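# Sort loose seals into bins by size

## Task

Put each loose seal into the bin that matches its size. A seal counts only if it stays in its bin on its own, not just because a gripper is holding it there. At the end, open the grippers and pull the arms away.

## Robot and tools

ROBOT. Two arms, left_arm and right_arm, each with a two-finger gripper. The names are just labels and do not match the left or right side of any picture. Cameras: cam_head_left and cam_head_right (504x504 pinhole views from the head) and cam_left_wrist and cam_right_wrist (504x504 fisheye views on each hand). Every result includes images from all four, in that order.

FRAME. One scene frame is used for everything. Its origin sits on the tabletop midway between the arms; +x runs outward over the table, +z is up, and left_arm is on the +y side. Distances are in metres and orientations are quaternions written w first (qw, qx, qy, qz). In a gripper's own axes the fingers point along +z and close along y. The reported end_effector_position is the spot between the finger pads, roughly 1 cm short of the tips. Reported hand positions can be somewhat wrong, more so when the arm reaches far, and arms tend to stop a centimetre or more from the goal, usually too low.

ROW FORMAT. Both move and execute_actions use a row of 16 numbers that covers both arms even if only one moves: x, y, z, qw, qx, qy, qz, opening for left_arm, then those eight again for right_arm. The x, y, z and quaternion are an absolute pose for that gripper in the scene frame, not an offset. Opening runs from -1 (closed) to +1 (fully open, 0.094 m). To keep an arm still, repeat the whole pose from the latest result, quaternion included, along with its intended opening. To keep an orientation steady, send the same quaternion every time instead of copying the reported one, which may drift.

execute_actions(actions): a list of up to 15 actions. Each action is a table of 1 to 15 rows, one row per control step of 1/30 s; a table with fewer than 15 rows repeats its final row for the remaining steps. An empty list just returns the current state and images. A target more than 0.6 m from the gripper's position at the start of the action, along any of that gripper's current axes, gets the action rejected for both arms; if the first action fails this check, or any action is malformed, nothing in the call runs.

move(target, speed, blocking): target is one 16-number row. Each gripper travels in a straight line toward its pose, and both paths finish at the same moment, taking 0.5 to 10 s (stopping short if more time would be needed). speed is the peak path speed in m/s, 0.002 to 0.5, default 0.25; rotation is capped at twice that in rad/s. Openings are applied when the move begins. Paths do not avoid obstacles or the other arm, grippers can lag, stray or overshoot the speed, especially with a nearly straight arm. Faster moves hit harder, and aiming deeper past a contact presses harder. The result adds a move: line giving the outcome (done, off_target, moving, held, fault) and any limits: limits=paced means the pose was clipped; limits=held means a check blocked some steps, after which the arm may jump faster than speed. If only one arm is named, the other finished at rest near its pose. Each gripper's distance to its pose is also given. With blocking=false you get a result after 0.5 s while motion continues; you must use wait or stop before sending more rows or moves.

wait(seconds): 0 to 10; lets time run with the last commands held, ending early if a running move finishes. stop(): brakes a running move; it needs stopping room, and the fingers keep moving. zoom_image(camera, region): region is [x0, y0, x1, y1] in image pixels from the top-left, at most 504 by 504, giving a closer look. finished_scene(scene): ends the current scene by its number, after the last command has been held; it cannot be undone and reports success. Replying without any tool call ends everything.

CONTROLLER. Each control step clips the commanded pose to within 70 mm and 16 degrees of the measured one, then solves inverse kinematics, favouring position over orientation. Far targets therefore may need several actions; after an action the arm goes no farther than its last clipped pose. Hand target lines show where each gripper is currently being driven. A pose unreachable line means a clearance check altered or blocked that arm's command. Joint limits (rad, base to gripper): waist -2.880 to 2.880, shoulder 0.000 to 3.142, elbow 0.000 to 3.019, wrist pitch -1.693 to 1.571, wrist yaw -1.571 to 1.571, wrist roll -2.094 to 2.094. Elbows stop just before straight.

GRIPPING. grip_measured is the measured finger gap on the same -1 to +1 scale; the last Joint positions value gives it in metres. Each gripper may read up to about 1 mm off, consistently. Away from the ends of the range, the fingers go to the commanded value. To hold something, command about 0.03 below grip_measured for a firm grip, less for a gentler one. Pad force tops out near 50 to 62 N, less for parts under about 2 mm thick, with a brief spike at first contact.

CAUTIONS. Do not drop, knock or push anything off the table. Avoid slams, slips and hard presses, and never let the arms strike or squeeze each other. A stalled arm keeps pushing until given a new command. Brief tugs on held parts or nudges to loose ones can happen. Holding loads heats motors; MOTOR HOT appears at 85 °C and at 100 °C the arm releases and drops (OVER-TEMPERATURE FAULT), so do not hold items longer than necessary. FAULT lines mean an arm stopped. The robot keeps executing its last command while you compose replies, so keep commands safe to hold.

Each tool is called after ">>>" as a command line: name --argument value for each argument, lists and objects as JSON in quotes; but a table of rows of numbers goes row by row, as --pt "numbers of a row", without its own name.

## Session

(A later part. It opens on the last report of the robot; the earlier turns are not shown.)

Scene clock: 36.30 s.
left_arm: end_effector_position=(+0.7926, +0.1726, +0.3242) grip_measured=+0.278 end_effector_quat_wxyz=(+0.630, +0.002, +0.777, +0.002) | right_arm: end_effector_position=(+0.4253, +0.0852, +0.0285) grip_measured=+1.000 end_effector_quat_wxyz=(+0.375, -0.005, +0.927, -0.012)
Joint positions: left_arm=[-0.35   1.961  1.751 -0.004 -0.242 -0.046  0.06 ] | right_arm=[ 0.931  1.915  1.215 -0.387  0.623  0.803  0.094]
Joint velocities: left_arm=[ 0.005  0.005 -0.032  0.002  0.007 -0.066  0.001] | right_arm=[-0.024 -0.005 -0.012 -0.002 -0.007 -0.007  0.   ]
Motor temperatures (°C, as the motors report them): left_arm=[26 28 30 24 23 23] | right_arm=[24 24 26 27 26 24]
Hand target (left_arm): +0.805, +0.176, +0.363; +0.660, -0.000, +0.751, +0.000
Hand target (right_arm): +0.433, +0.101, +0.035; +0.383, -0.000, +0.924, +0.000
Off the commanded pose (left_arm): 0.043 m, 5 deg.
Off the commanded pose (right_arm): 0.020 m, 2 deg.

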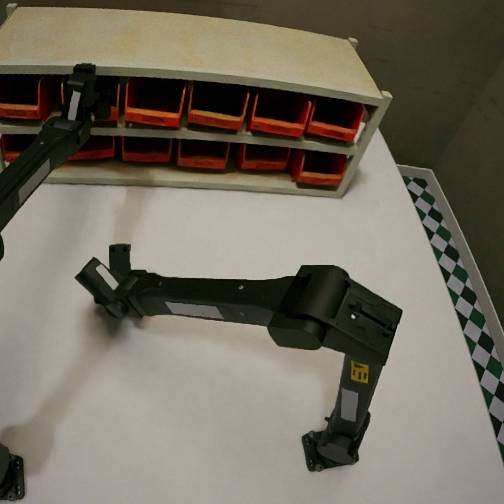

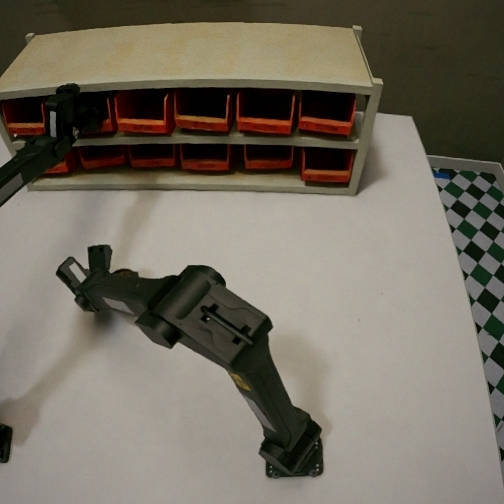

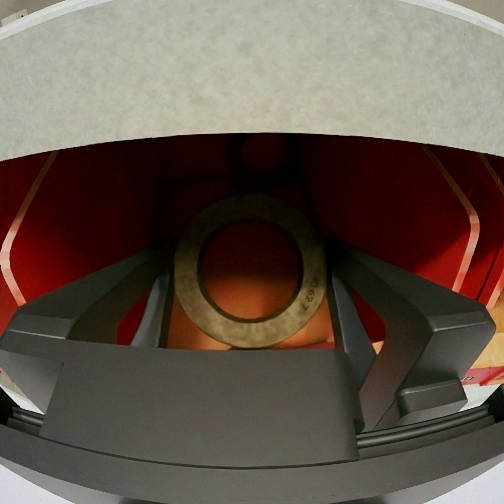

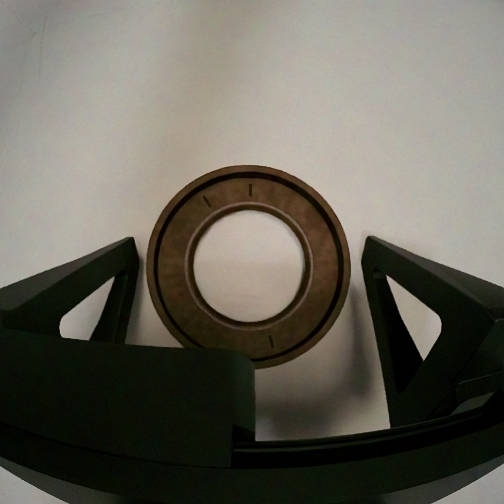

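>>> execute_actions --actions '[[[0.815,0.175,0.362,0.66,0,0.751,0,0.25,0.433,0.095,0.042,0.383,0,0.924,0,0.7],[0.82,0.175,0.36,0.66,0,0.751,0,0.25,0.433,0.088,0.045,0.383,0,0.924,0,0.4],[0.824,0.175,0.358,0.66,0,0.751,0,0.25,0.433,0.08,0.045,0.383,0,0.924,0,0.1]],[[0.824,0.175,0.358,0.66,0,0.751,0,0.42,0.432,0.07,0.042,0.383,0,0.924,0,-0.1],[0.824,0.175,0.358,0.66,0,0.751,0,0.42,0.43,0.062,0.04,0.383,0,0.924,0,-0.1],[0.824,0.175,0.358,0.66,0,0.751,0,0.42,0.43,0.055,0.04,0.383,0,0.924,0,-0.1]]]'

>>> move --target '[0.66,0.2,0.35,0.643,0,0.766,0,0.42, 0.428,0.052,0.028,0.383,0,0.924,0,-0.1]' --speed 0.15

Scene clock: 41.23 s.
left_arm: end_effector_position=(+0.8062, +0.1723, +0.3259) grip_measured=+0.418 end_effector_quat_wxyz=(+0.636, +0.002, +0.772, +0.000) | right_arm: end_effector_position=(+0.4249, +0.0486, +0.0262) grip_measured=-0.099 end_effector_quat_wxyz=(+0.373, -0.003, +0.928, -0.015)
Joint positions: left_arm=[-0.345  1.996  1.802 -0.004 -0.237 -0.045  0.067] | right_arm=[ 0.892  1.861  1.116 -0.329  0.608  0.768  0.042]
Joint velocities: left_arm=[ 0.005  0.005 -0.012  0.002 -0.022 -0.051 -0.001] | right_arm=[-0.005  0.015  0.012  0.007 -0.022 -0.081 -0.001]
Motor temperatures (°C, as the motors report them): left_arm=[26 28 31 25 23 23] | right_arm=[24 25 26 27 26 24]
Hand target (left_arm): +0.819, +0.176, +0.358; +0.660, -0.000, +0.751, +0.000
Hand target (right_arm): +0.430, +0.055, +0.040; +0.383, -0.000, +0.924, -0.000
Off the commanded pose (left_arm): 0.037 m, 4 deg.
Off the commanded pose (right_arm): 0.016 m, 2 deg.

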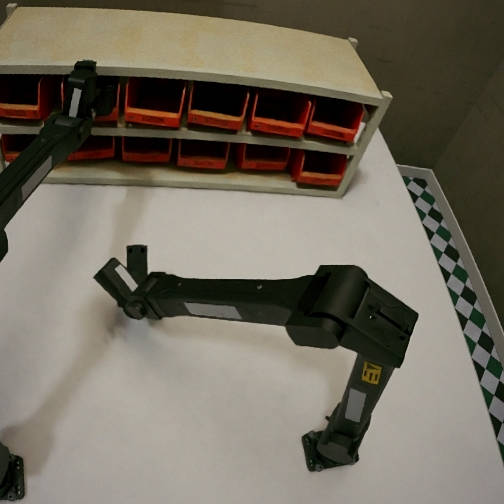

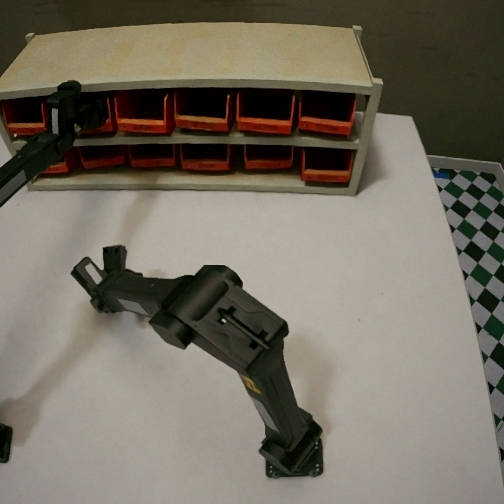

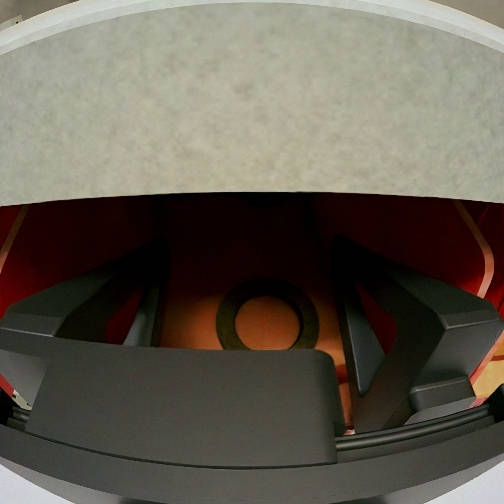

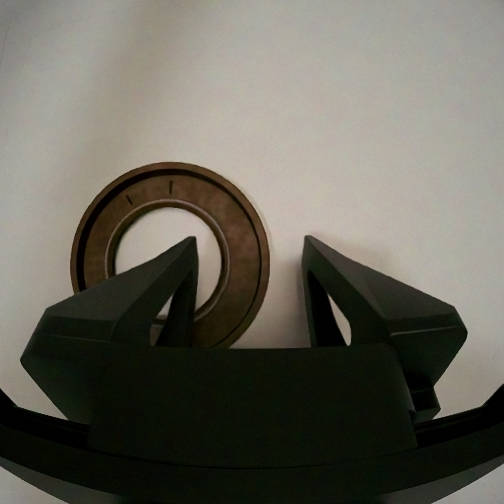

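Scene clock: 42.70 s.
left_arm: end_effector_position=(+0.6657, +0.2067, +0.3321) grip_measured=+0.418 end_effector_quat_wxyz=(+0.628, +0.002, +0.778, +0.006) | right_arm: end_effector_position=(+0.4256, +0.0498, +0.0253) grip_measured=-0.099 end_effector_quat_wxyz=(+0.379, +0.000, +0.925, -0.006)
Joint positions: left_arm=[-0.349  1.622  1.3    0.103 -0.248 -0.041  0.067] | right_arm=[ 0.892  1.861  1.105 -0.295  0.607  0.767  0.042]
Joint velocities: left_arm=[-0.015 -0.005 -0.007  0.002  0.066 -0.037  0.001] | right_arm=[-0.015  0.005  0.002  0.002 -0.022  0.051  0.   ]
Motor temperatures (°C, as the motors report them): left_arm=[26 28 31 25 23 23] | right_arm=[24 25 26 27 26 24]
Hand target (left_arm): +0.661, +0.202, +0.349; +0.643, -0.000, +0.766, -0.000
Hand target (right_arm): +0.428, +0.052, +0.028; +0.383, -0.000, +0.924, +0.000
Off the commanded pose (left_arm): 0.020 m, 2 deg.
Off the commanded pose (right_arm): 0.004 m, 1 deg.
move: off_target (left_arm)

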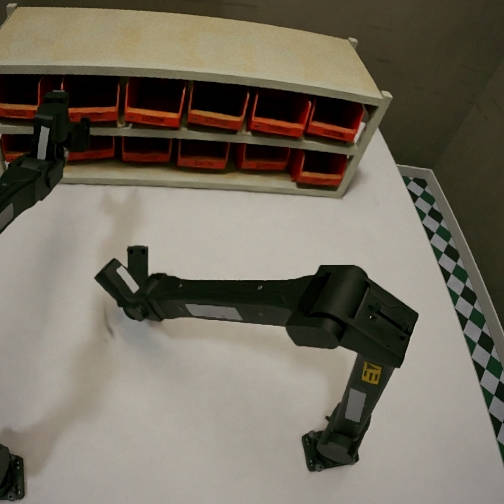

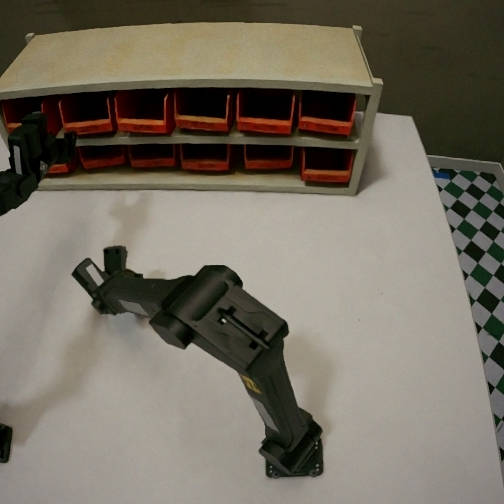

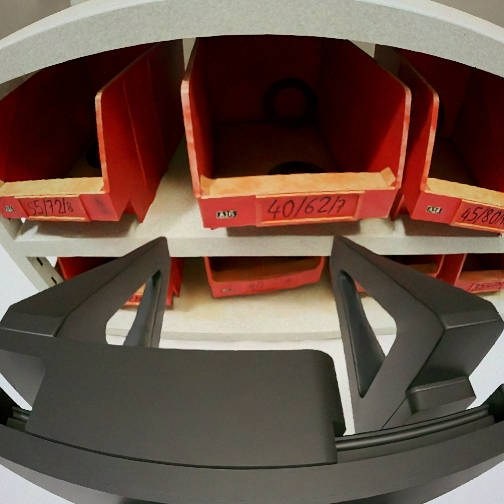

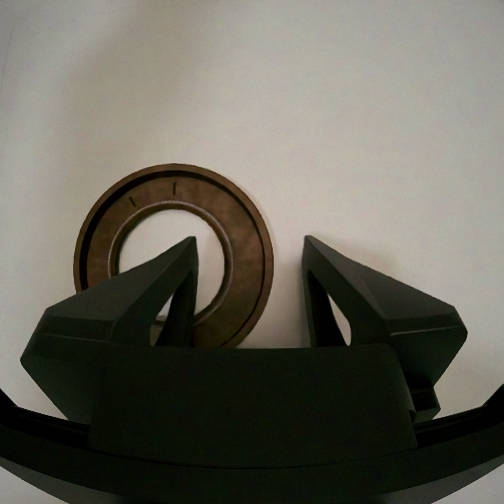

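>>> move --target '[0.5,0.36,0.25,0.643,0,0.766,0,0.42, 0.432,0.054,0.007,0.383,0,0.924,0,-0.1]'

>>> move --target '[0.5,0.36,0.25,0.643,0,0.766,0,0.42, 0.432,0.054,0.007,0.383,0,0.924,0,-0.6]'

Scene clock: 44.87 s.
left_arm: end_effector_position=(+0.5051, +0.3652, +0.2282) grip_measured=+0.418 end_effector_quat_wxyz=(+0.623, -0.006, +0.782, -0.000) | right_arm: end_effector_position=(+0.4291, +0.0549, +0.0152) grip_measured=-0.099 end_effector_quat_wxyz=(+0.384, +0.001, +0.923, +0.002)
Joint positions: left_arm=[-0.032  1.314  0.666  0.421  0.062  0.006  0.067] | right_arm=[ 0.892  1.888  1.105 -0.246  0.605  0.763  0.042]
Joint velocities: left_arm=[-0.015  0.005  0.007 -0.012 -0.022  0.007 -0.   ] | right_arm=[-0.005 -0.024 -0.007 -0.007 -0.022  0.022  0.001]
Motor temperatures (°C, as the motors report them): left_arm=[26 28 31 25 23 23] | right_arm=[24 25 26 27 26 24]
Hand target (left_arm): +0.504, +0.363, +0.248; +0.643, +0.002, +0.766, +0.004
Hand target (right_arm): +0.432, +0.054, +0.007; +0.383, -0.000, +0.924, +0.000
Off the commanded pose (left_arm): 0.023 m, 3 deg.
Off the commanded pose (right_arm): 0.009 m, 0 deg.
move: off_target (left_arm)

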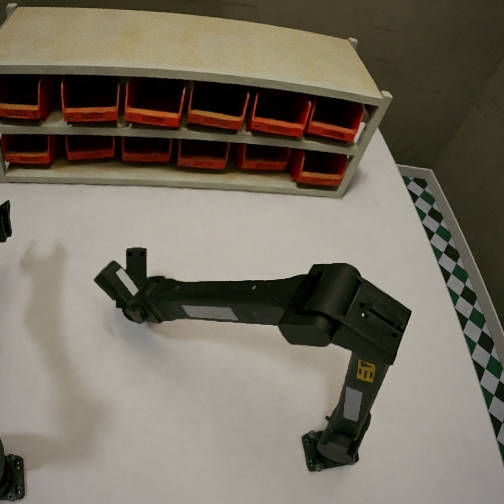

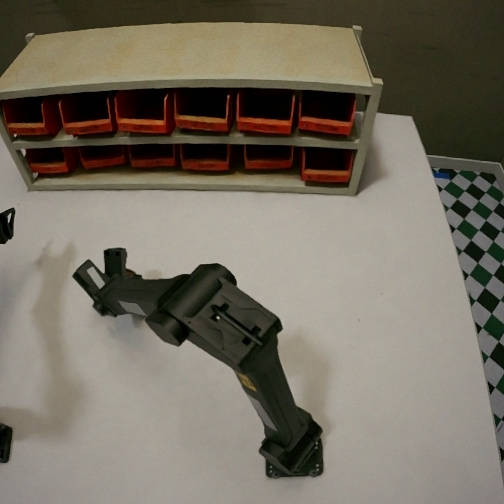

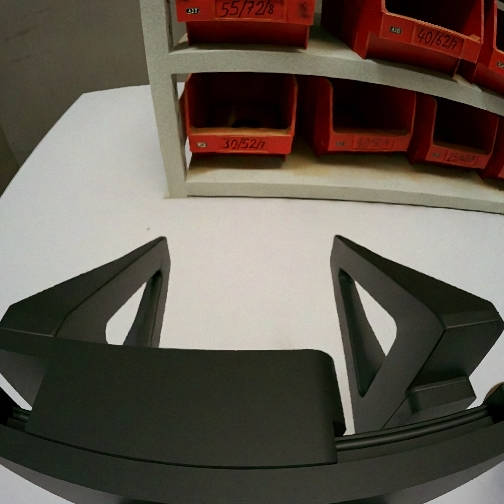

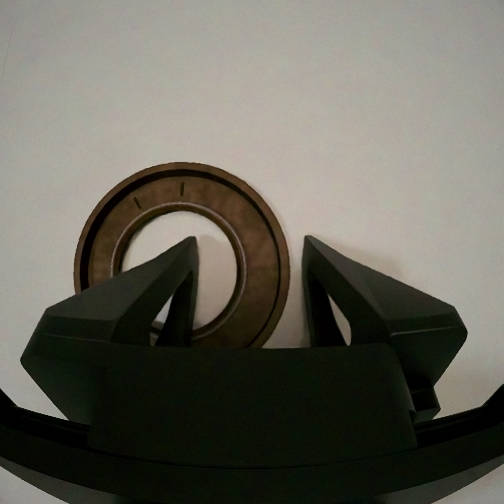

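Scene clock: 45.67 s.
left_arm: end_effector_position=(+0.5030, +0.3647, +0.2388) grip_measured=+0.418 end_effector_quat_wxyz=(+0.631, -0.005, +0.776, -0.000) | right_arm: end_effector_position=(+0.4290, +0.0548, +0.0151) grip_measured=-0.583 end_effector_quat_wxyz=(+0.384, +0.001, +0.923, +0.002)
Joint positions: left_arm=[-0.033  1.293  0.666  0.421  0.062  0.006  0.067] | right_arm=[ 0.892  1.888  1.104 -0.246  0.605  0.763  0.02 ]
Joint velocities: left_arm=[ 0.005  0.015  0.012 -0.007 -0.022  0.007 -0.001] | right_arm=[ 0.015 -0.005 -0.007 -0.007 -0.007 -0.051  0.   ]
Motor temperatures (°C, as the motors report them): left_arm=[26 28 31 25 23 23] | right_arm=[24 25 26 27 26 24]
Hand target (left_arm): +0.499, +0.360, +0.250; +0.643, -0.000, +0.766, -0.000
Hand target (right_arm): +0.432, +0.054, +0.007; +0.383, +0.000, +0.924, -0.000
Off the commanded pose (left_arm): 0.013 m, 2 deg.
Off the commanded pose (right_arm): 0.009 m, 0 deg.
move: off_target (left_arm)

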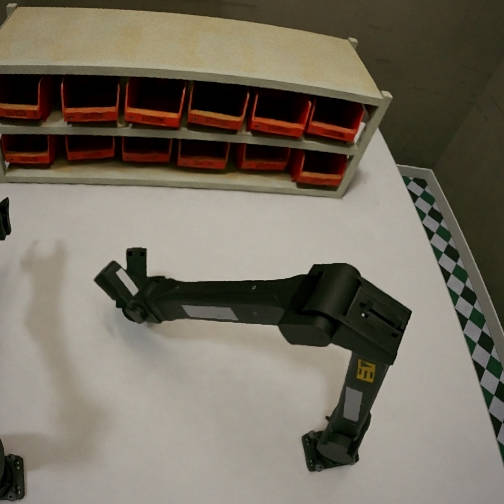

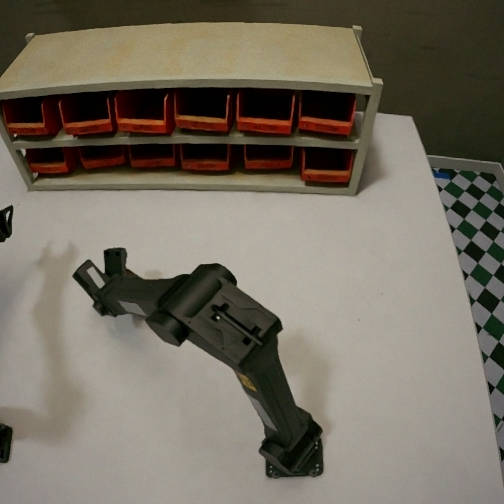

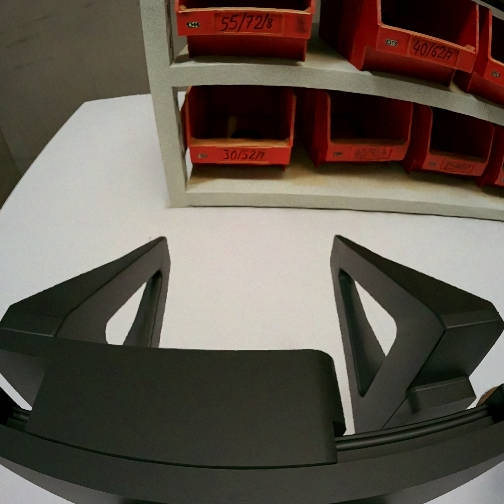

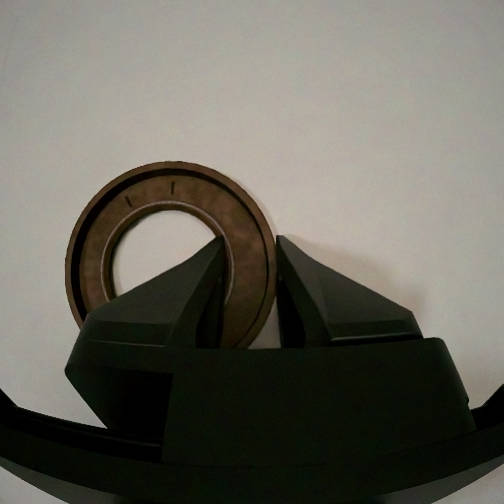

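>>> move --target '[0.503,0.3647,0.2388,0.631,-0.005,0.776,0,0.42, 0.43,0.03,0.09,0.42,0,0.907,0,-0.62]' --speed 0.15

>>> move --target '[0.503,0.3647,0.2388,0.631,-0.005,0.776,0,0.42, 0.67,-0.45,0.36,0.643,0,0.766,0,-0.62]' --speed 0.3

Scene clock: 48.20 s.
left_arm: end_effector_position=(+0.5030, +0.3647, +0.2388) grip_measured=+0.418 end_effector_quat_wxyz=(+0.631, -0.005, +0.776, -0.000) | right_arm: end_effector_position=(+0.4274, +0.0329, +0.0881) grip_measured=-0.588 end_effector_quat_wxyz=(+0.420, -0.001, +0.908, +0.005)
Joint positions: left_arm=[-0.033  1.293  0.666  0.421  0.062  0.006  0.067] | right_arm=[ 0.882  1.718  1.053 -0.281  0.646  0.706  0.019]
Joint velocities: left_arm=[ 0.005 -0.015 -0.012  0.002 -0.022  0.007 -0.   ] | right_arm=[ 0.005  0.005  0.007  0.007 -0.022 -0.037  0.001]
Motor temperatures (°C, as the motors report them): left_arm=[26 28 30 25 23 23] | right_arm=[24 25 26 27 26 24]
Hand target (left_arm): +0.503, +0.365, +0.239; +0.631, -0.005, +0.776, +0.000
Hand target (right_arm): +0.430, +0.030, +0.091; +0.421, -0.000, +0.907, +0.000
Off the commanded pose (left_arm): 0.000 m, 0 deg.
Off the commanded pose (right_arm): 0.004 m, 1 deg.
move: done

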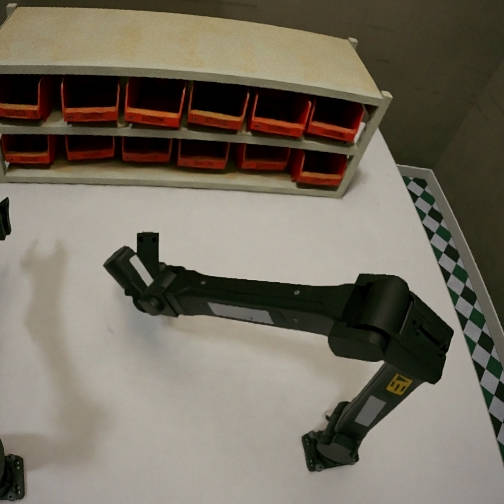

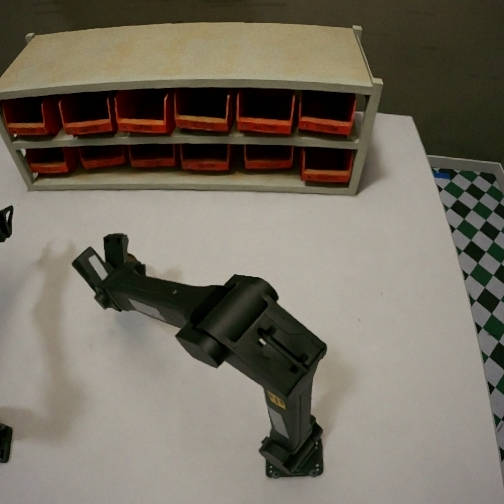

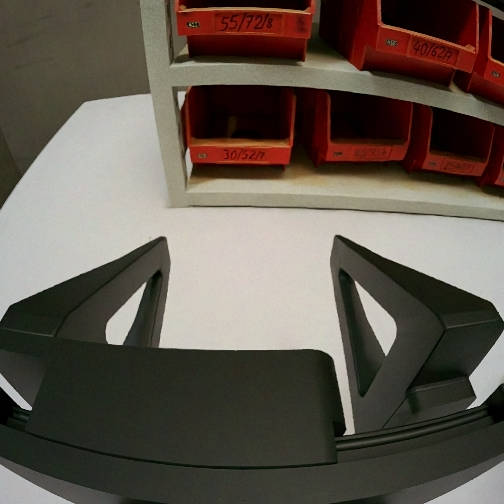

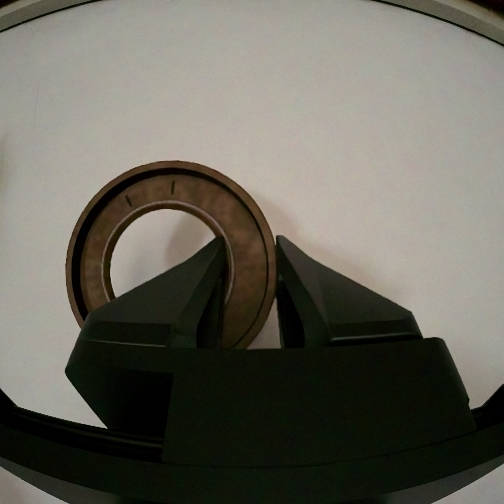

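Scene clock: 50.77 s.
left_arm: end_effector_position=(+0.5030, +0.3647, +0.2388) grip_measured=+0.418 end_effector_quat_wxyz=(+0.631, -0.005, +0.776, -0.000) | right_arm: end_effector_position=(+0.6501, -0.4621, +0.3283) grip_measured=-0.588 end_effector_quat_wxyz=(+0.620, +0.003, +0.784, +0.002)
Joint positions: left_arm=[-0.033  1.293  0.666  0.421  0.062  0.006  0.067] | right_arm=[-0.253  1.495  1.154  0.104 -0.206 -0.042  0.019]
Joint velocities: left_arm=[-0.015  0.005 -0.002 -0.012 -0.051 -0.037 -0.   ] | right_arm=[-0.005  0.005  0.002  0.002  0.022 -0.051 -0.001]
Motor temperatures (°C, as the motors report them): left_arm=[26 28 30 25 23 23] | right_arm=[24 25 26 27 26 24]
Hand target (left_arm): +0.503, +0.365, +0.239; +0.631, -0.005, +0.776, +0.000
Hand target (right_arm): +0.663, -0.460, +0.364; +0.648, -0.007, +0.762, -0.002
Off the commanded pose (left_arm): 0.000 m, 0 deg.
Off the commanded pose (right_arm): 0.039 m, 3 deg.
move: off_target (right_arm)

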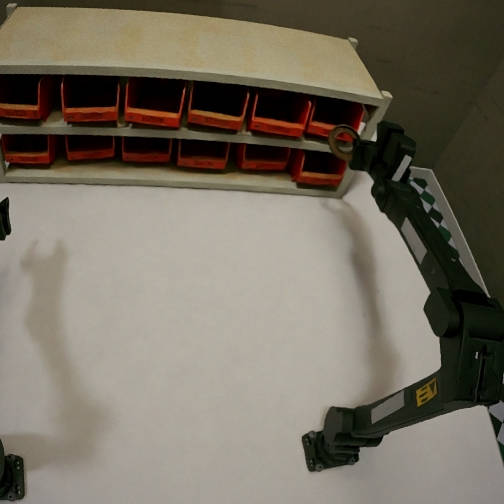

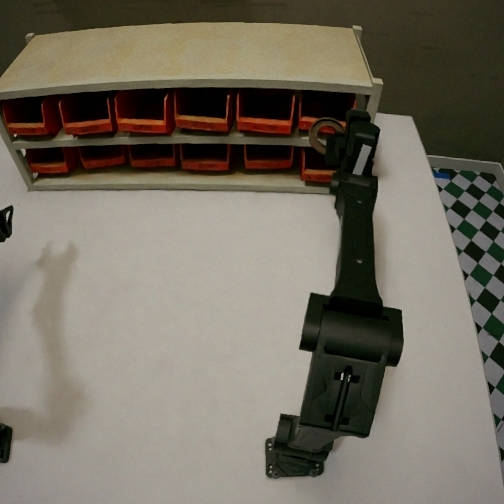

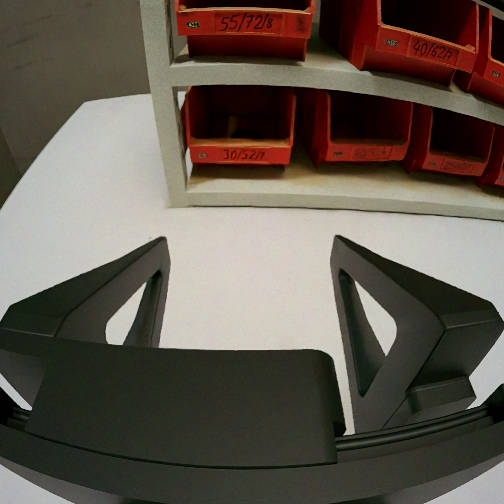

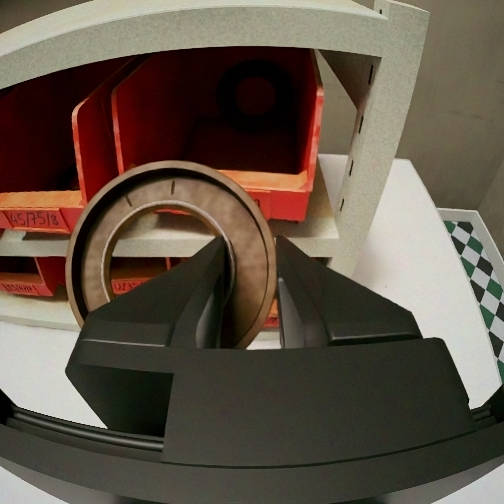

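>>> execute_actions --actions '[[[0.503,0.3647,0.2388,0.631,-0.005,0.776,0,0.42,0.675,-0.46,0.366,0.645,0,0.764,0,-0.62],[0.503,0.3647,0.2388,0.631,-0.005,0.776,0,0.42,0.682,-0.46,0.366,0.645,0,0.764,0,-0.62],[0.503,0.3647,0.2388,0.631,-0.005,0.776,0,0.42,0.69,-0.46,0.366,0.645,0,0.764,0,-0.62],[0.503,0.3647,0.2388,0.631,-0.005,0.776,0,0.42,0.698,-0.46,0.366,0.645,0,0.764,0,-0.62],[0.503,0.3647,0.2388,0.631,-0.005,0.776,0,0.42,0.706,-0.46,0.366,0.645,0,0.764,0,-0.62],[0.503,0.3647,0.2388,0.631,-0.005,0.776,0,0.42,0.714,-0.46,0.366,0.645,0,0.764,0,-0.62]],[[0.503,0.3647,0.2388,0.631,-0.005,0.776,0,0.42,0.722,-0.46,0.366,0.645,0,0.764,0,-0.62],[0.503,0.3647,0.2388,0.631,-0.005,0.776,0,0.42,0.73,-0.46,0.366,0.645,0,0.764,0,-0.62],[0.503,0.3647,0.2388,0.631,-0.005,0.776,0,0.42,0.738,-0.46,0.366,0.645,0,0.764,0,-0.62],[0.503,0.3647,0.2388,0.631,-0.005,0.776,0,0.42,0.746,-0.46,0.366,0.645,0,0.764,0,-0.62],[0.503,0.3647,0.2388,0.631,-0.005,0.776,0,0.42,0.755,-0.46,0.366,0.645,0,0.764,0,-0.62]]]'

Scene clock: 56.20 s.
left_arm: end_effector_position=(+0.5030, +0.3647, +0.2388) grip_measured=+0.418 end_effector_quat_wxyz=(+0.631, -0.005, +0.776, -0.000) | right_arm: end_effector_position=(+0.7434, -0.4619, +0.3363) grip_measured=-0.588 end_effector_quat_wxyz=(+0.628, -0.000, +0.778, -0.000)
Joint positions: left_arm=[-0.033  1.293  0.666  0.421  0.062  0.006  0.067] | right_arm=[-0.22   1.718  1.435  0.068 -0.175 -0.039  0.019]
Joint velocities: left_arm=[-0.015 -0.015  0.007 -0.022  0.007  0.066  0.   ] | right_arm=[-0.005 -0.005  0.002 -0.032  0.022 -0.037  0.   ]
Motor temperatures (°C, as the motors report them): left_arm=[26 28 30 25 23 23] | right_arm=[24 25 27 27 26 24]
Hand target (left_arm): +0.503, +0.365, +0.239; +0.631, -0.005, +0.776, +0.000
Hand target (right_arm): +0.753, -0.460, +0.365; +0.645, -0.000, +0.764, +0.000
Off the commanded pose (left_arm): 0.000 m, 0 deg.
Off the commanded pose (right_arm): 0.032 m, 2 deg.

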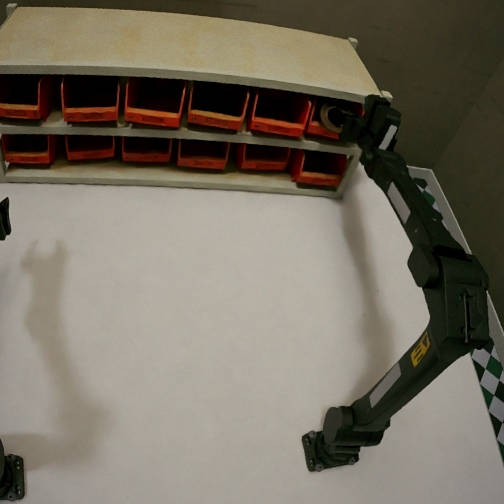

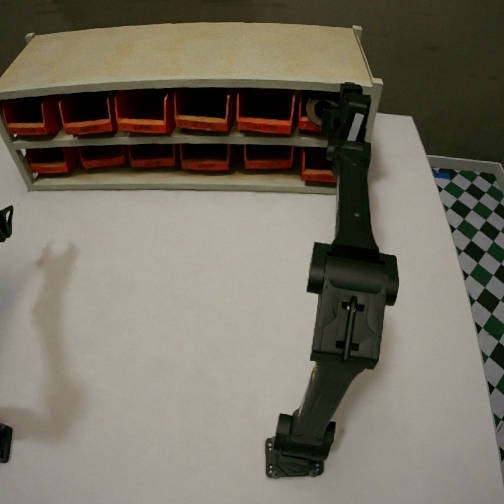

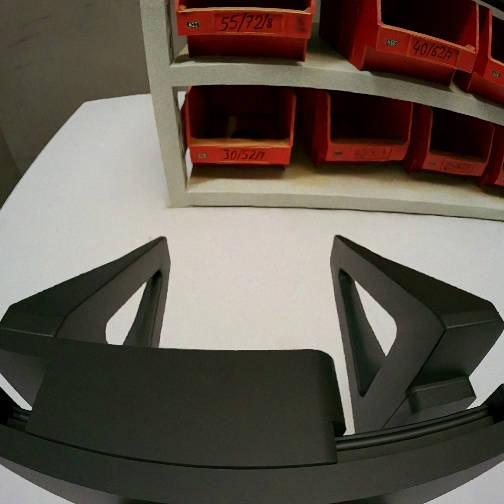

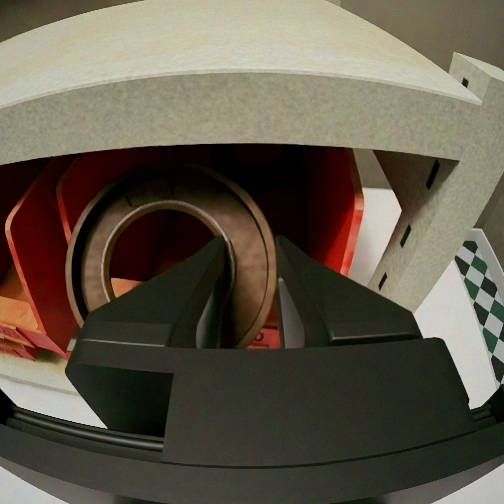

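>>> execute_actions --actions '[[[0.503,0.3647,0.2388,0.631,-0.005,0.776,0,0.42,0.76,-0.462,0.36,0.65,0,0.76,0,-0.62],[0.503,0.3647,0.2388,0.631,-0.005,0.776,0,0.42,0.767,-0.462,0.355,0.65,0,0.76,0,-0.62],[0.503,0.3647,0.2388,0.631,-0.005,0.776,0,0.42,0.774,-0.462,0.352,0.65,0,0.76,0,-0.62],[0.503,0.3647,0.2388,0.631,-0.005,0.776,0,0.42,0.781,-0.462,0.352,0.65,0,0.76,0,-0.62],[0.503,0.3647,0.2388,0.631,-0.005,0.776,0,0.42,0.788,-0.462,0.352,0.65,0,0.76,0,-0.62]],[[0.503,0.3647,0.2388,0.631,-0.005,0.776,0,0.42,0.795,-0.462,0.351,0.66,0,0.751,0,-0.62],[0.503,0.3647,0.2388,0.631,-0.005,0.776,0,0.42,0.802,-0.462,0.35,0.66,0,0.751,0,-0.62],[0.503,0.3647,0.2388,0.631,-0.005,0.776,0,0.42,0.809,-0.462,0.349,0.66,0,0.751,0,-0.62],[0.503,0.3647,0.2388,0.631,-0.005,0.776,0,0.42,0.816,-0.462,0.348,0.67,0,0.742,0,-0.62],[0.503,0.3647,0.2388,0.631,-0.005,0.776,0,0.42,0.823,-0.462,0.347,0.67,0,0.742,0,-0.62]]]'

>>> zoom_image --camera "cam_head_left" --region '[280, 60, 420, 180]'

Scene clock: 60.93 s.
left_arm: end_effector_position=(+0.5030, +0.3647, +0.2388) grip_measured=+0.418 end_effector_quat_wxyz=(+0.631, -0.005, +0.776, -0.000) | right_arm: end_effector_position=(+0.8092, -0.4642, +0.3090) grip_measured=-0.592 end_effector_quat_wxyz=(+0.643, +0.000, +0.766, +0.001)
Joint positions: left_arm=[-0.033  1.293  0.666  0.421  0.062  0.006  0.067] | right_arm=[-0.206  1.905  1.602  0.126 -0.163 -0.027  0.019]
Joint velocities: left_arm=[-0.005 -0.005 -0.007  0.002 -0.007 -0.022 -0.001] | right_arm=[ 0.005 -0.015  0.022  0.007  0.007  0.007  0.001]
Motor temperatures (°C, as the motors report them): left_arm=[26 28 29 25 23 23] | right_arm=[24 25 28 27 26 24]
Hand target (left_arm): +0.503, +0.365, +0.239; +0.631, -0.005, +0.776, +0.000
Hand target (right_arm): +0.819, -0.462, +0.346; +0.670, -0.001, +0.742, +0.000
Off the commanded pose (left_arm): 0.000 m, 0 deg.
Off the commanded pose (right_arm): 0.040 m, 4 deg.

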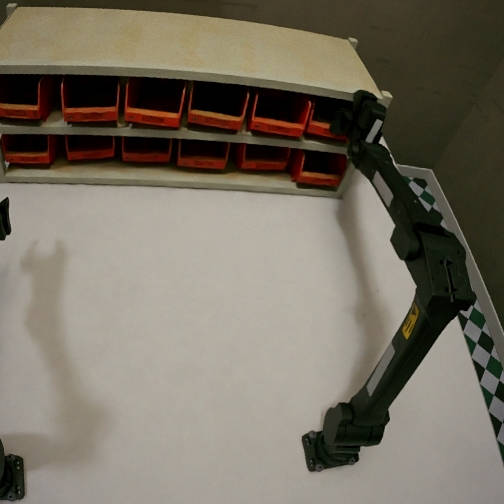

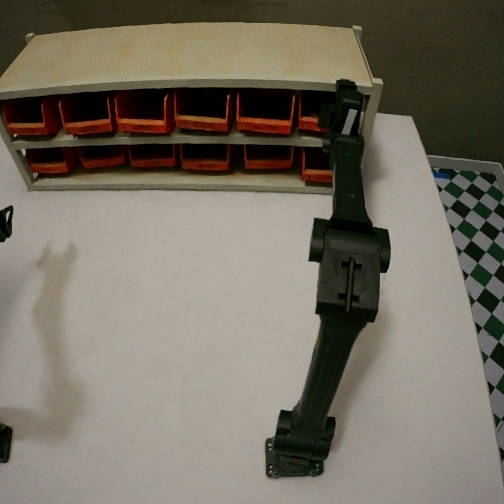

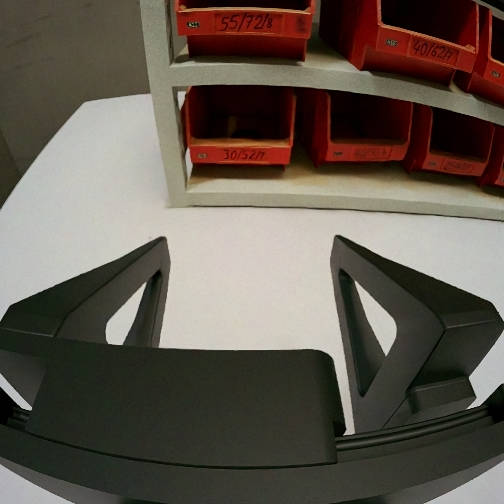

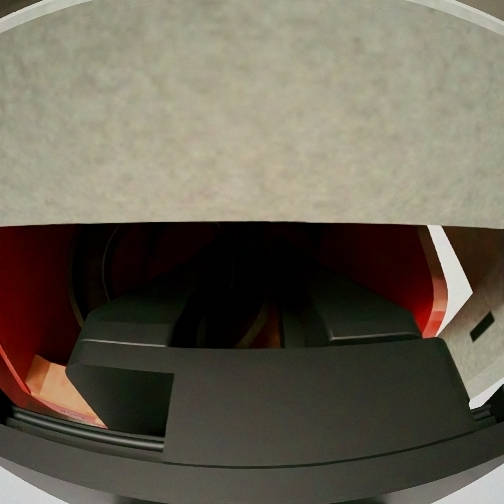

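Region (280, 60, 420, 180) of cam_head_left's 504x504 image, scaled by 3.600, with more detail than that image has; it fills the top 432 rows of this view, and the rest is white.

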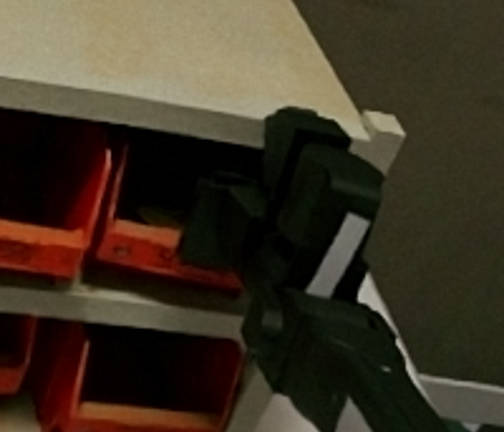

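>>> execute_actions --actions '[[[0.503,0.3647,0.2388,0.631,-0.005,0.776,0,0.42,0.826,-0.462,0.348,0.69,0,0.724,0,-0.62],[0.503,0.3647,0.2388,0.631,-0.005,0.776,0,0.42,0.83,-0.462,0.349,0.7,0,0.714,0,-0.62],[0.503,0.3647,0.2388,0.631,-0.005,0.776,0,0.42,0.836,-0.462,0.35,0.71,0,0.704,0,-0.62]],[[0.503,0.3647,0.2388,0.631,-0.005,0.776,0,0.42,0.836,-0.462,0.35,0.71,0,0.704,0,-0.45]]]'

>>> move --target '[0.503,0.3647,0.2388,0.631,-0.005,0.776,0,0.42, 0.72,-0.46,0.345,0.66,0,0.751,0,-0.45]' --speed 0.12

Scene clock: 64.07 s.
left_arm: end_effector_position=(+0.5030, +0.3647, +0.2388) grip_measured=+0.418 end_effector_quat_wxyz=(+0.631, -0.005, +0.776, -0.000) | right_arm: end_effector_position=(+0.8224, -0.4655, +0.3176) grip_measured=-0.451 end_effector_quat_wxyz=(+0.686, +0.002, +0.728, +0.000)
Joint positions: left_arm=[-0.033  1.293  0.666  0.421  0.062  0.006  0.067] | right_arm=[-0.204  1.946  1.611  0.275 -0.161 -0.007  0.026]
Joint velocities: left_arm=[-0.005 -0.005 -0.002  0.002  0.051 -0.007  0.001] | right_arm=[ 0.005 -0.015  0.022 -0.002  0.007  0.037 -0.   ]
Motor temperatures (°C, as the motors report them): left_arm=[26 28 29 25 23 23] | right_arm=[24 25 28 27 26 24]
Hand target (left_arm): +0.503, +0.365, +0.239; +0.631, -0.005, +0.776, +0.000
Hand target (right_arm): +0.833, -0.462, +0.350; +0.710, -0.001, +0.704, +0.000
Off the commanded pose (left_arm): 0.000 m, 0 deg.
Off the commanded pose (right_arm): 0.035 m, 4 deg.

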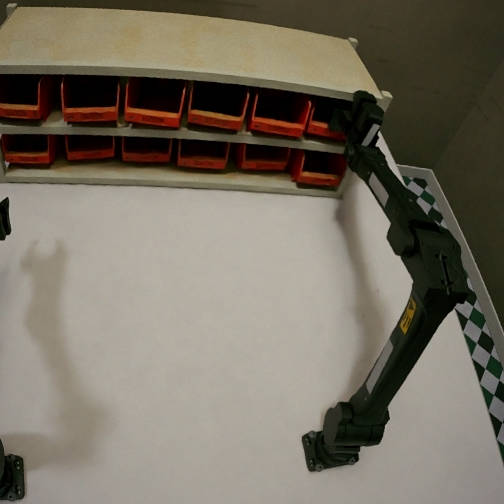

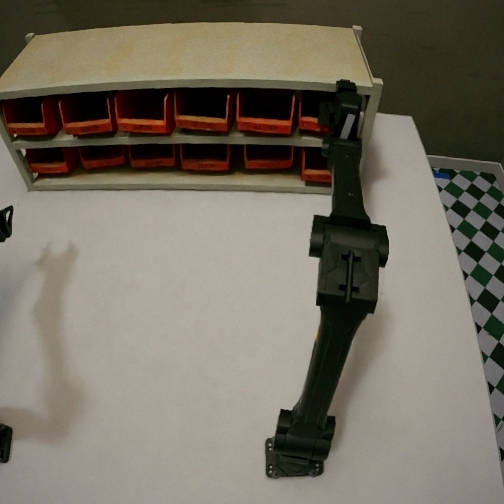

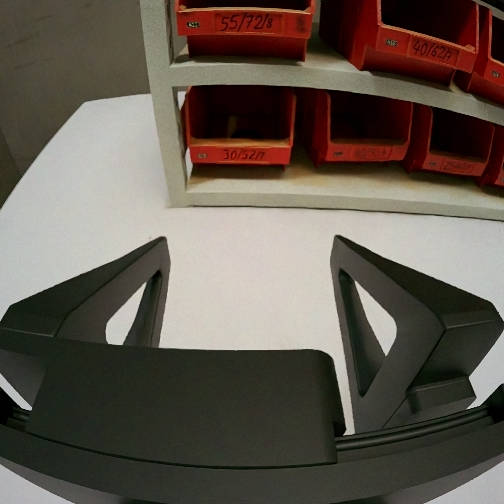

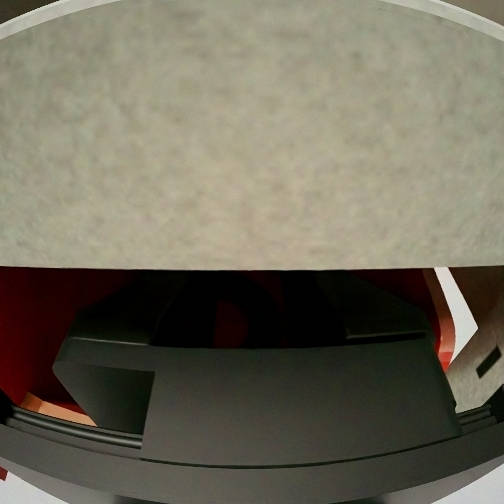

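Scene clock: 65.33 s.
left_arm: end_effector_position=(+0.5030, +0.3647, +0.2388) grip_measured=+0.418 end_effector_quat_wxyz=(+0.631, -0.005, +0.776, -0.000) | right_arm: end_effector_position=(+0.7229, -0.4551, +0.3428) grip_measured=-0.451 end_effector_quat_wxyz=(+0.661, +0.002, +0.751, +0.003)
Joint positions: left_arm=[-0.033  1.293  0.666  0.421  0.062  0.006  0.067] | right_arm=[-0.216  1.667  1.33   0.208 -0.175 -0.015  0.026]
Joint velocities: left_arm=[ 0.005 -0.005  0.007  0.012  0.037  0.007 -0.001] | right_arm=[-0.005 -0.015 -0.002 -0.012  0.066  0.022 -0.001]
Motor temperatures (°C, as the motors report them): left_arm=[26 28 29 25 23 23] | right_arm=[24 25 28 27 26 24]
Hand target (left_arm): +0.503, +0.365, +0.239; +0.631, -0.005, +0.776, +0.000
Hand target (right_arm): +0.721, -0.459, +0.346; +0.660, +0.001, +0.751, +0.000
Off the commanded pose (left_arm): 0.000 m, 0 deg.
Off the commanded pose (right_arm): 0.006 m, 0 deg.
move: done

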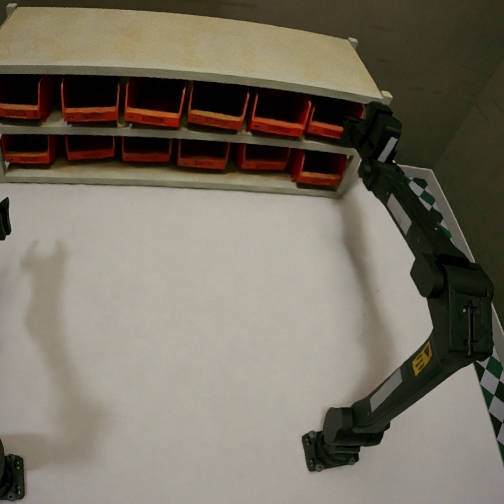

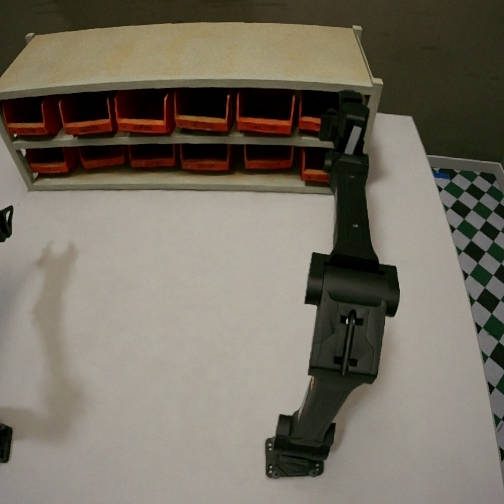

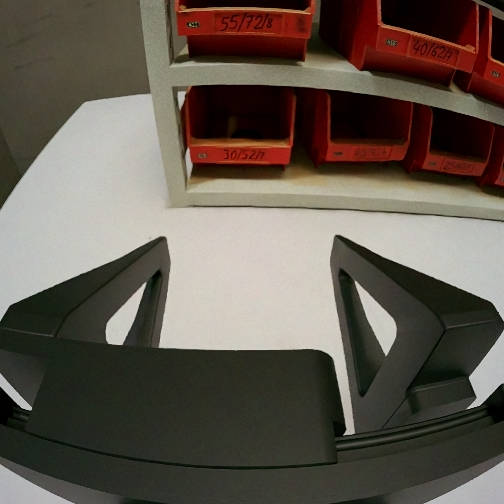

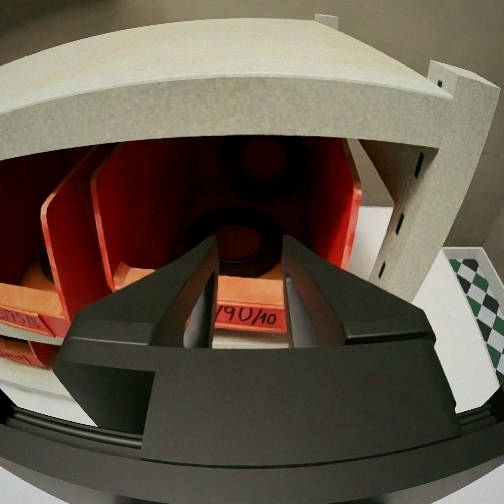

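In. Retreat, tilting the left camera to check the unseen left part of the table.

>>> move --target '[0.42,0.42,0.3,0.3,0,0.954,0,1, 0.5,-0.4,0.3,0.66,0,0.751,0,1]' --speed 0.4

Scene clock: 67.77 s.
left_arm: end_effector_position=(+0.4071, +0.4157, +0.2748) grip_measured=+1.000 end_effector_quat_wxyz=(+0.283, -0.000, +0.959, -0.005) | right_arm: end_effector_position=(+0.4989, -0.3991, +0.2954) grip_measured=+1.000 end_effector_quat_wxyz=(+0.653, +0.002, +0.757, +0.000)
Joint positions: left_arm=[ 0.124  1.156  1.097 -0.95   0.131  0.187  0.094] | right_arm=[-0.164  1.109  0.654  0.308 -0.12  -0.015  0.094]
Joint velocities: left_arm=[-0.015 -0.024 -0.012  0.017  0.007  0.066  0.   ] | right_arm=[-0.015 -0.015 -0.012 -0.012  0.051 -0.007  0.   ]
Motor temperatures (°C, as the motors report them): left_arm=[26 28 30 25 23 23] | right_arm=[24 25 28 27 26 24]
Hand target (left_arm): +0.419, +0.422, +0.298; +0.299, +0.005, +0.954, +0.003
Hand target (right_arm): +0.501, -0.397, +0.303; +0.660, +0.000, +0.751, +0.000
Off the commanded pose (left_arm): 0.029 m, 2 deg.
Off the commanded pose (right_arm): 0.005 m, 1 deg.
move: off_target (left_arm)

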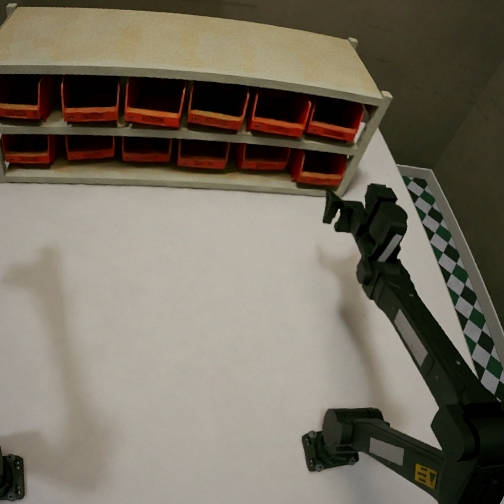

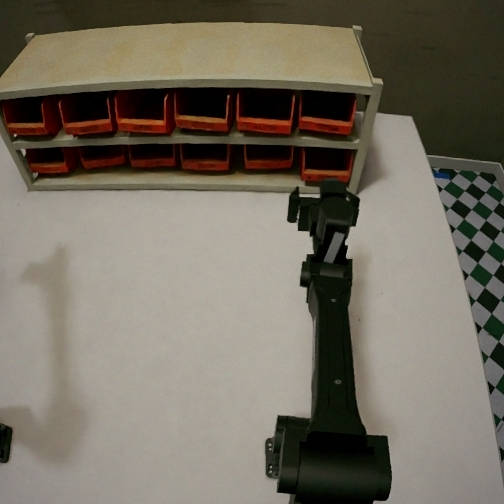

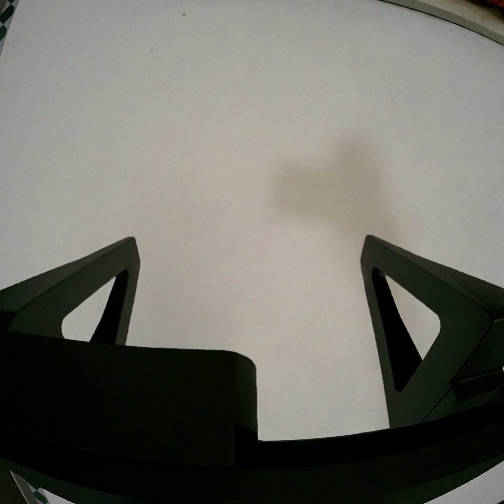

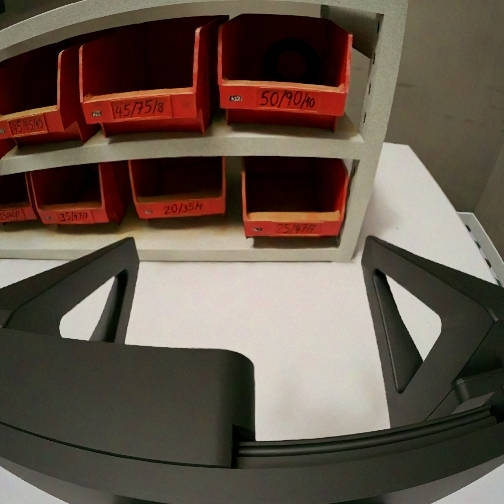

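>>> finished_scene --scene 1

The scene is finished: the task was done.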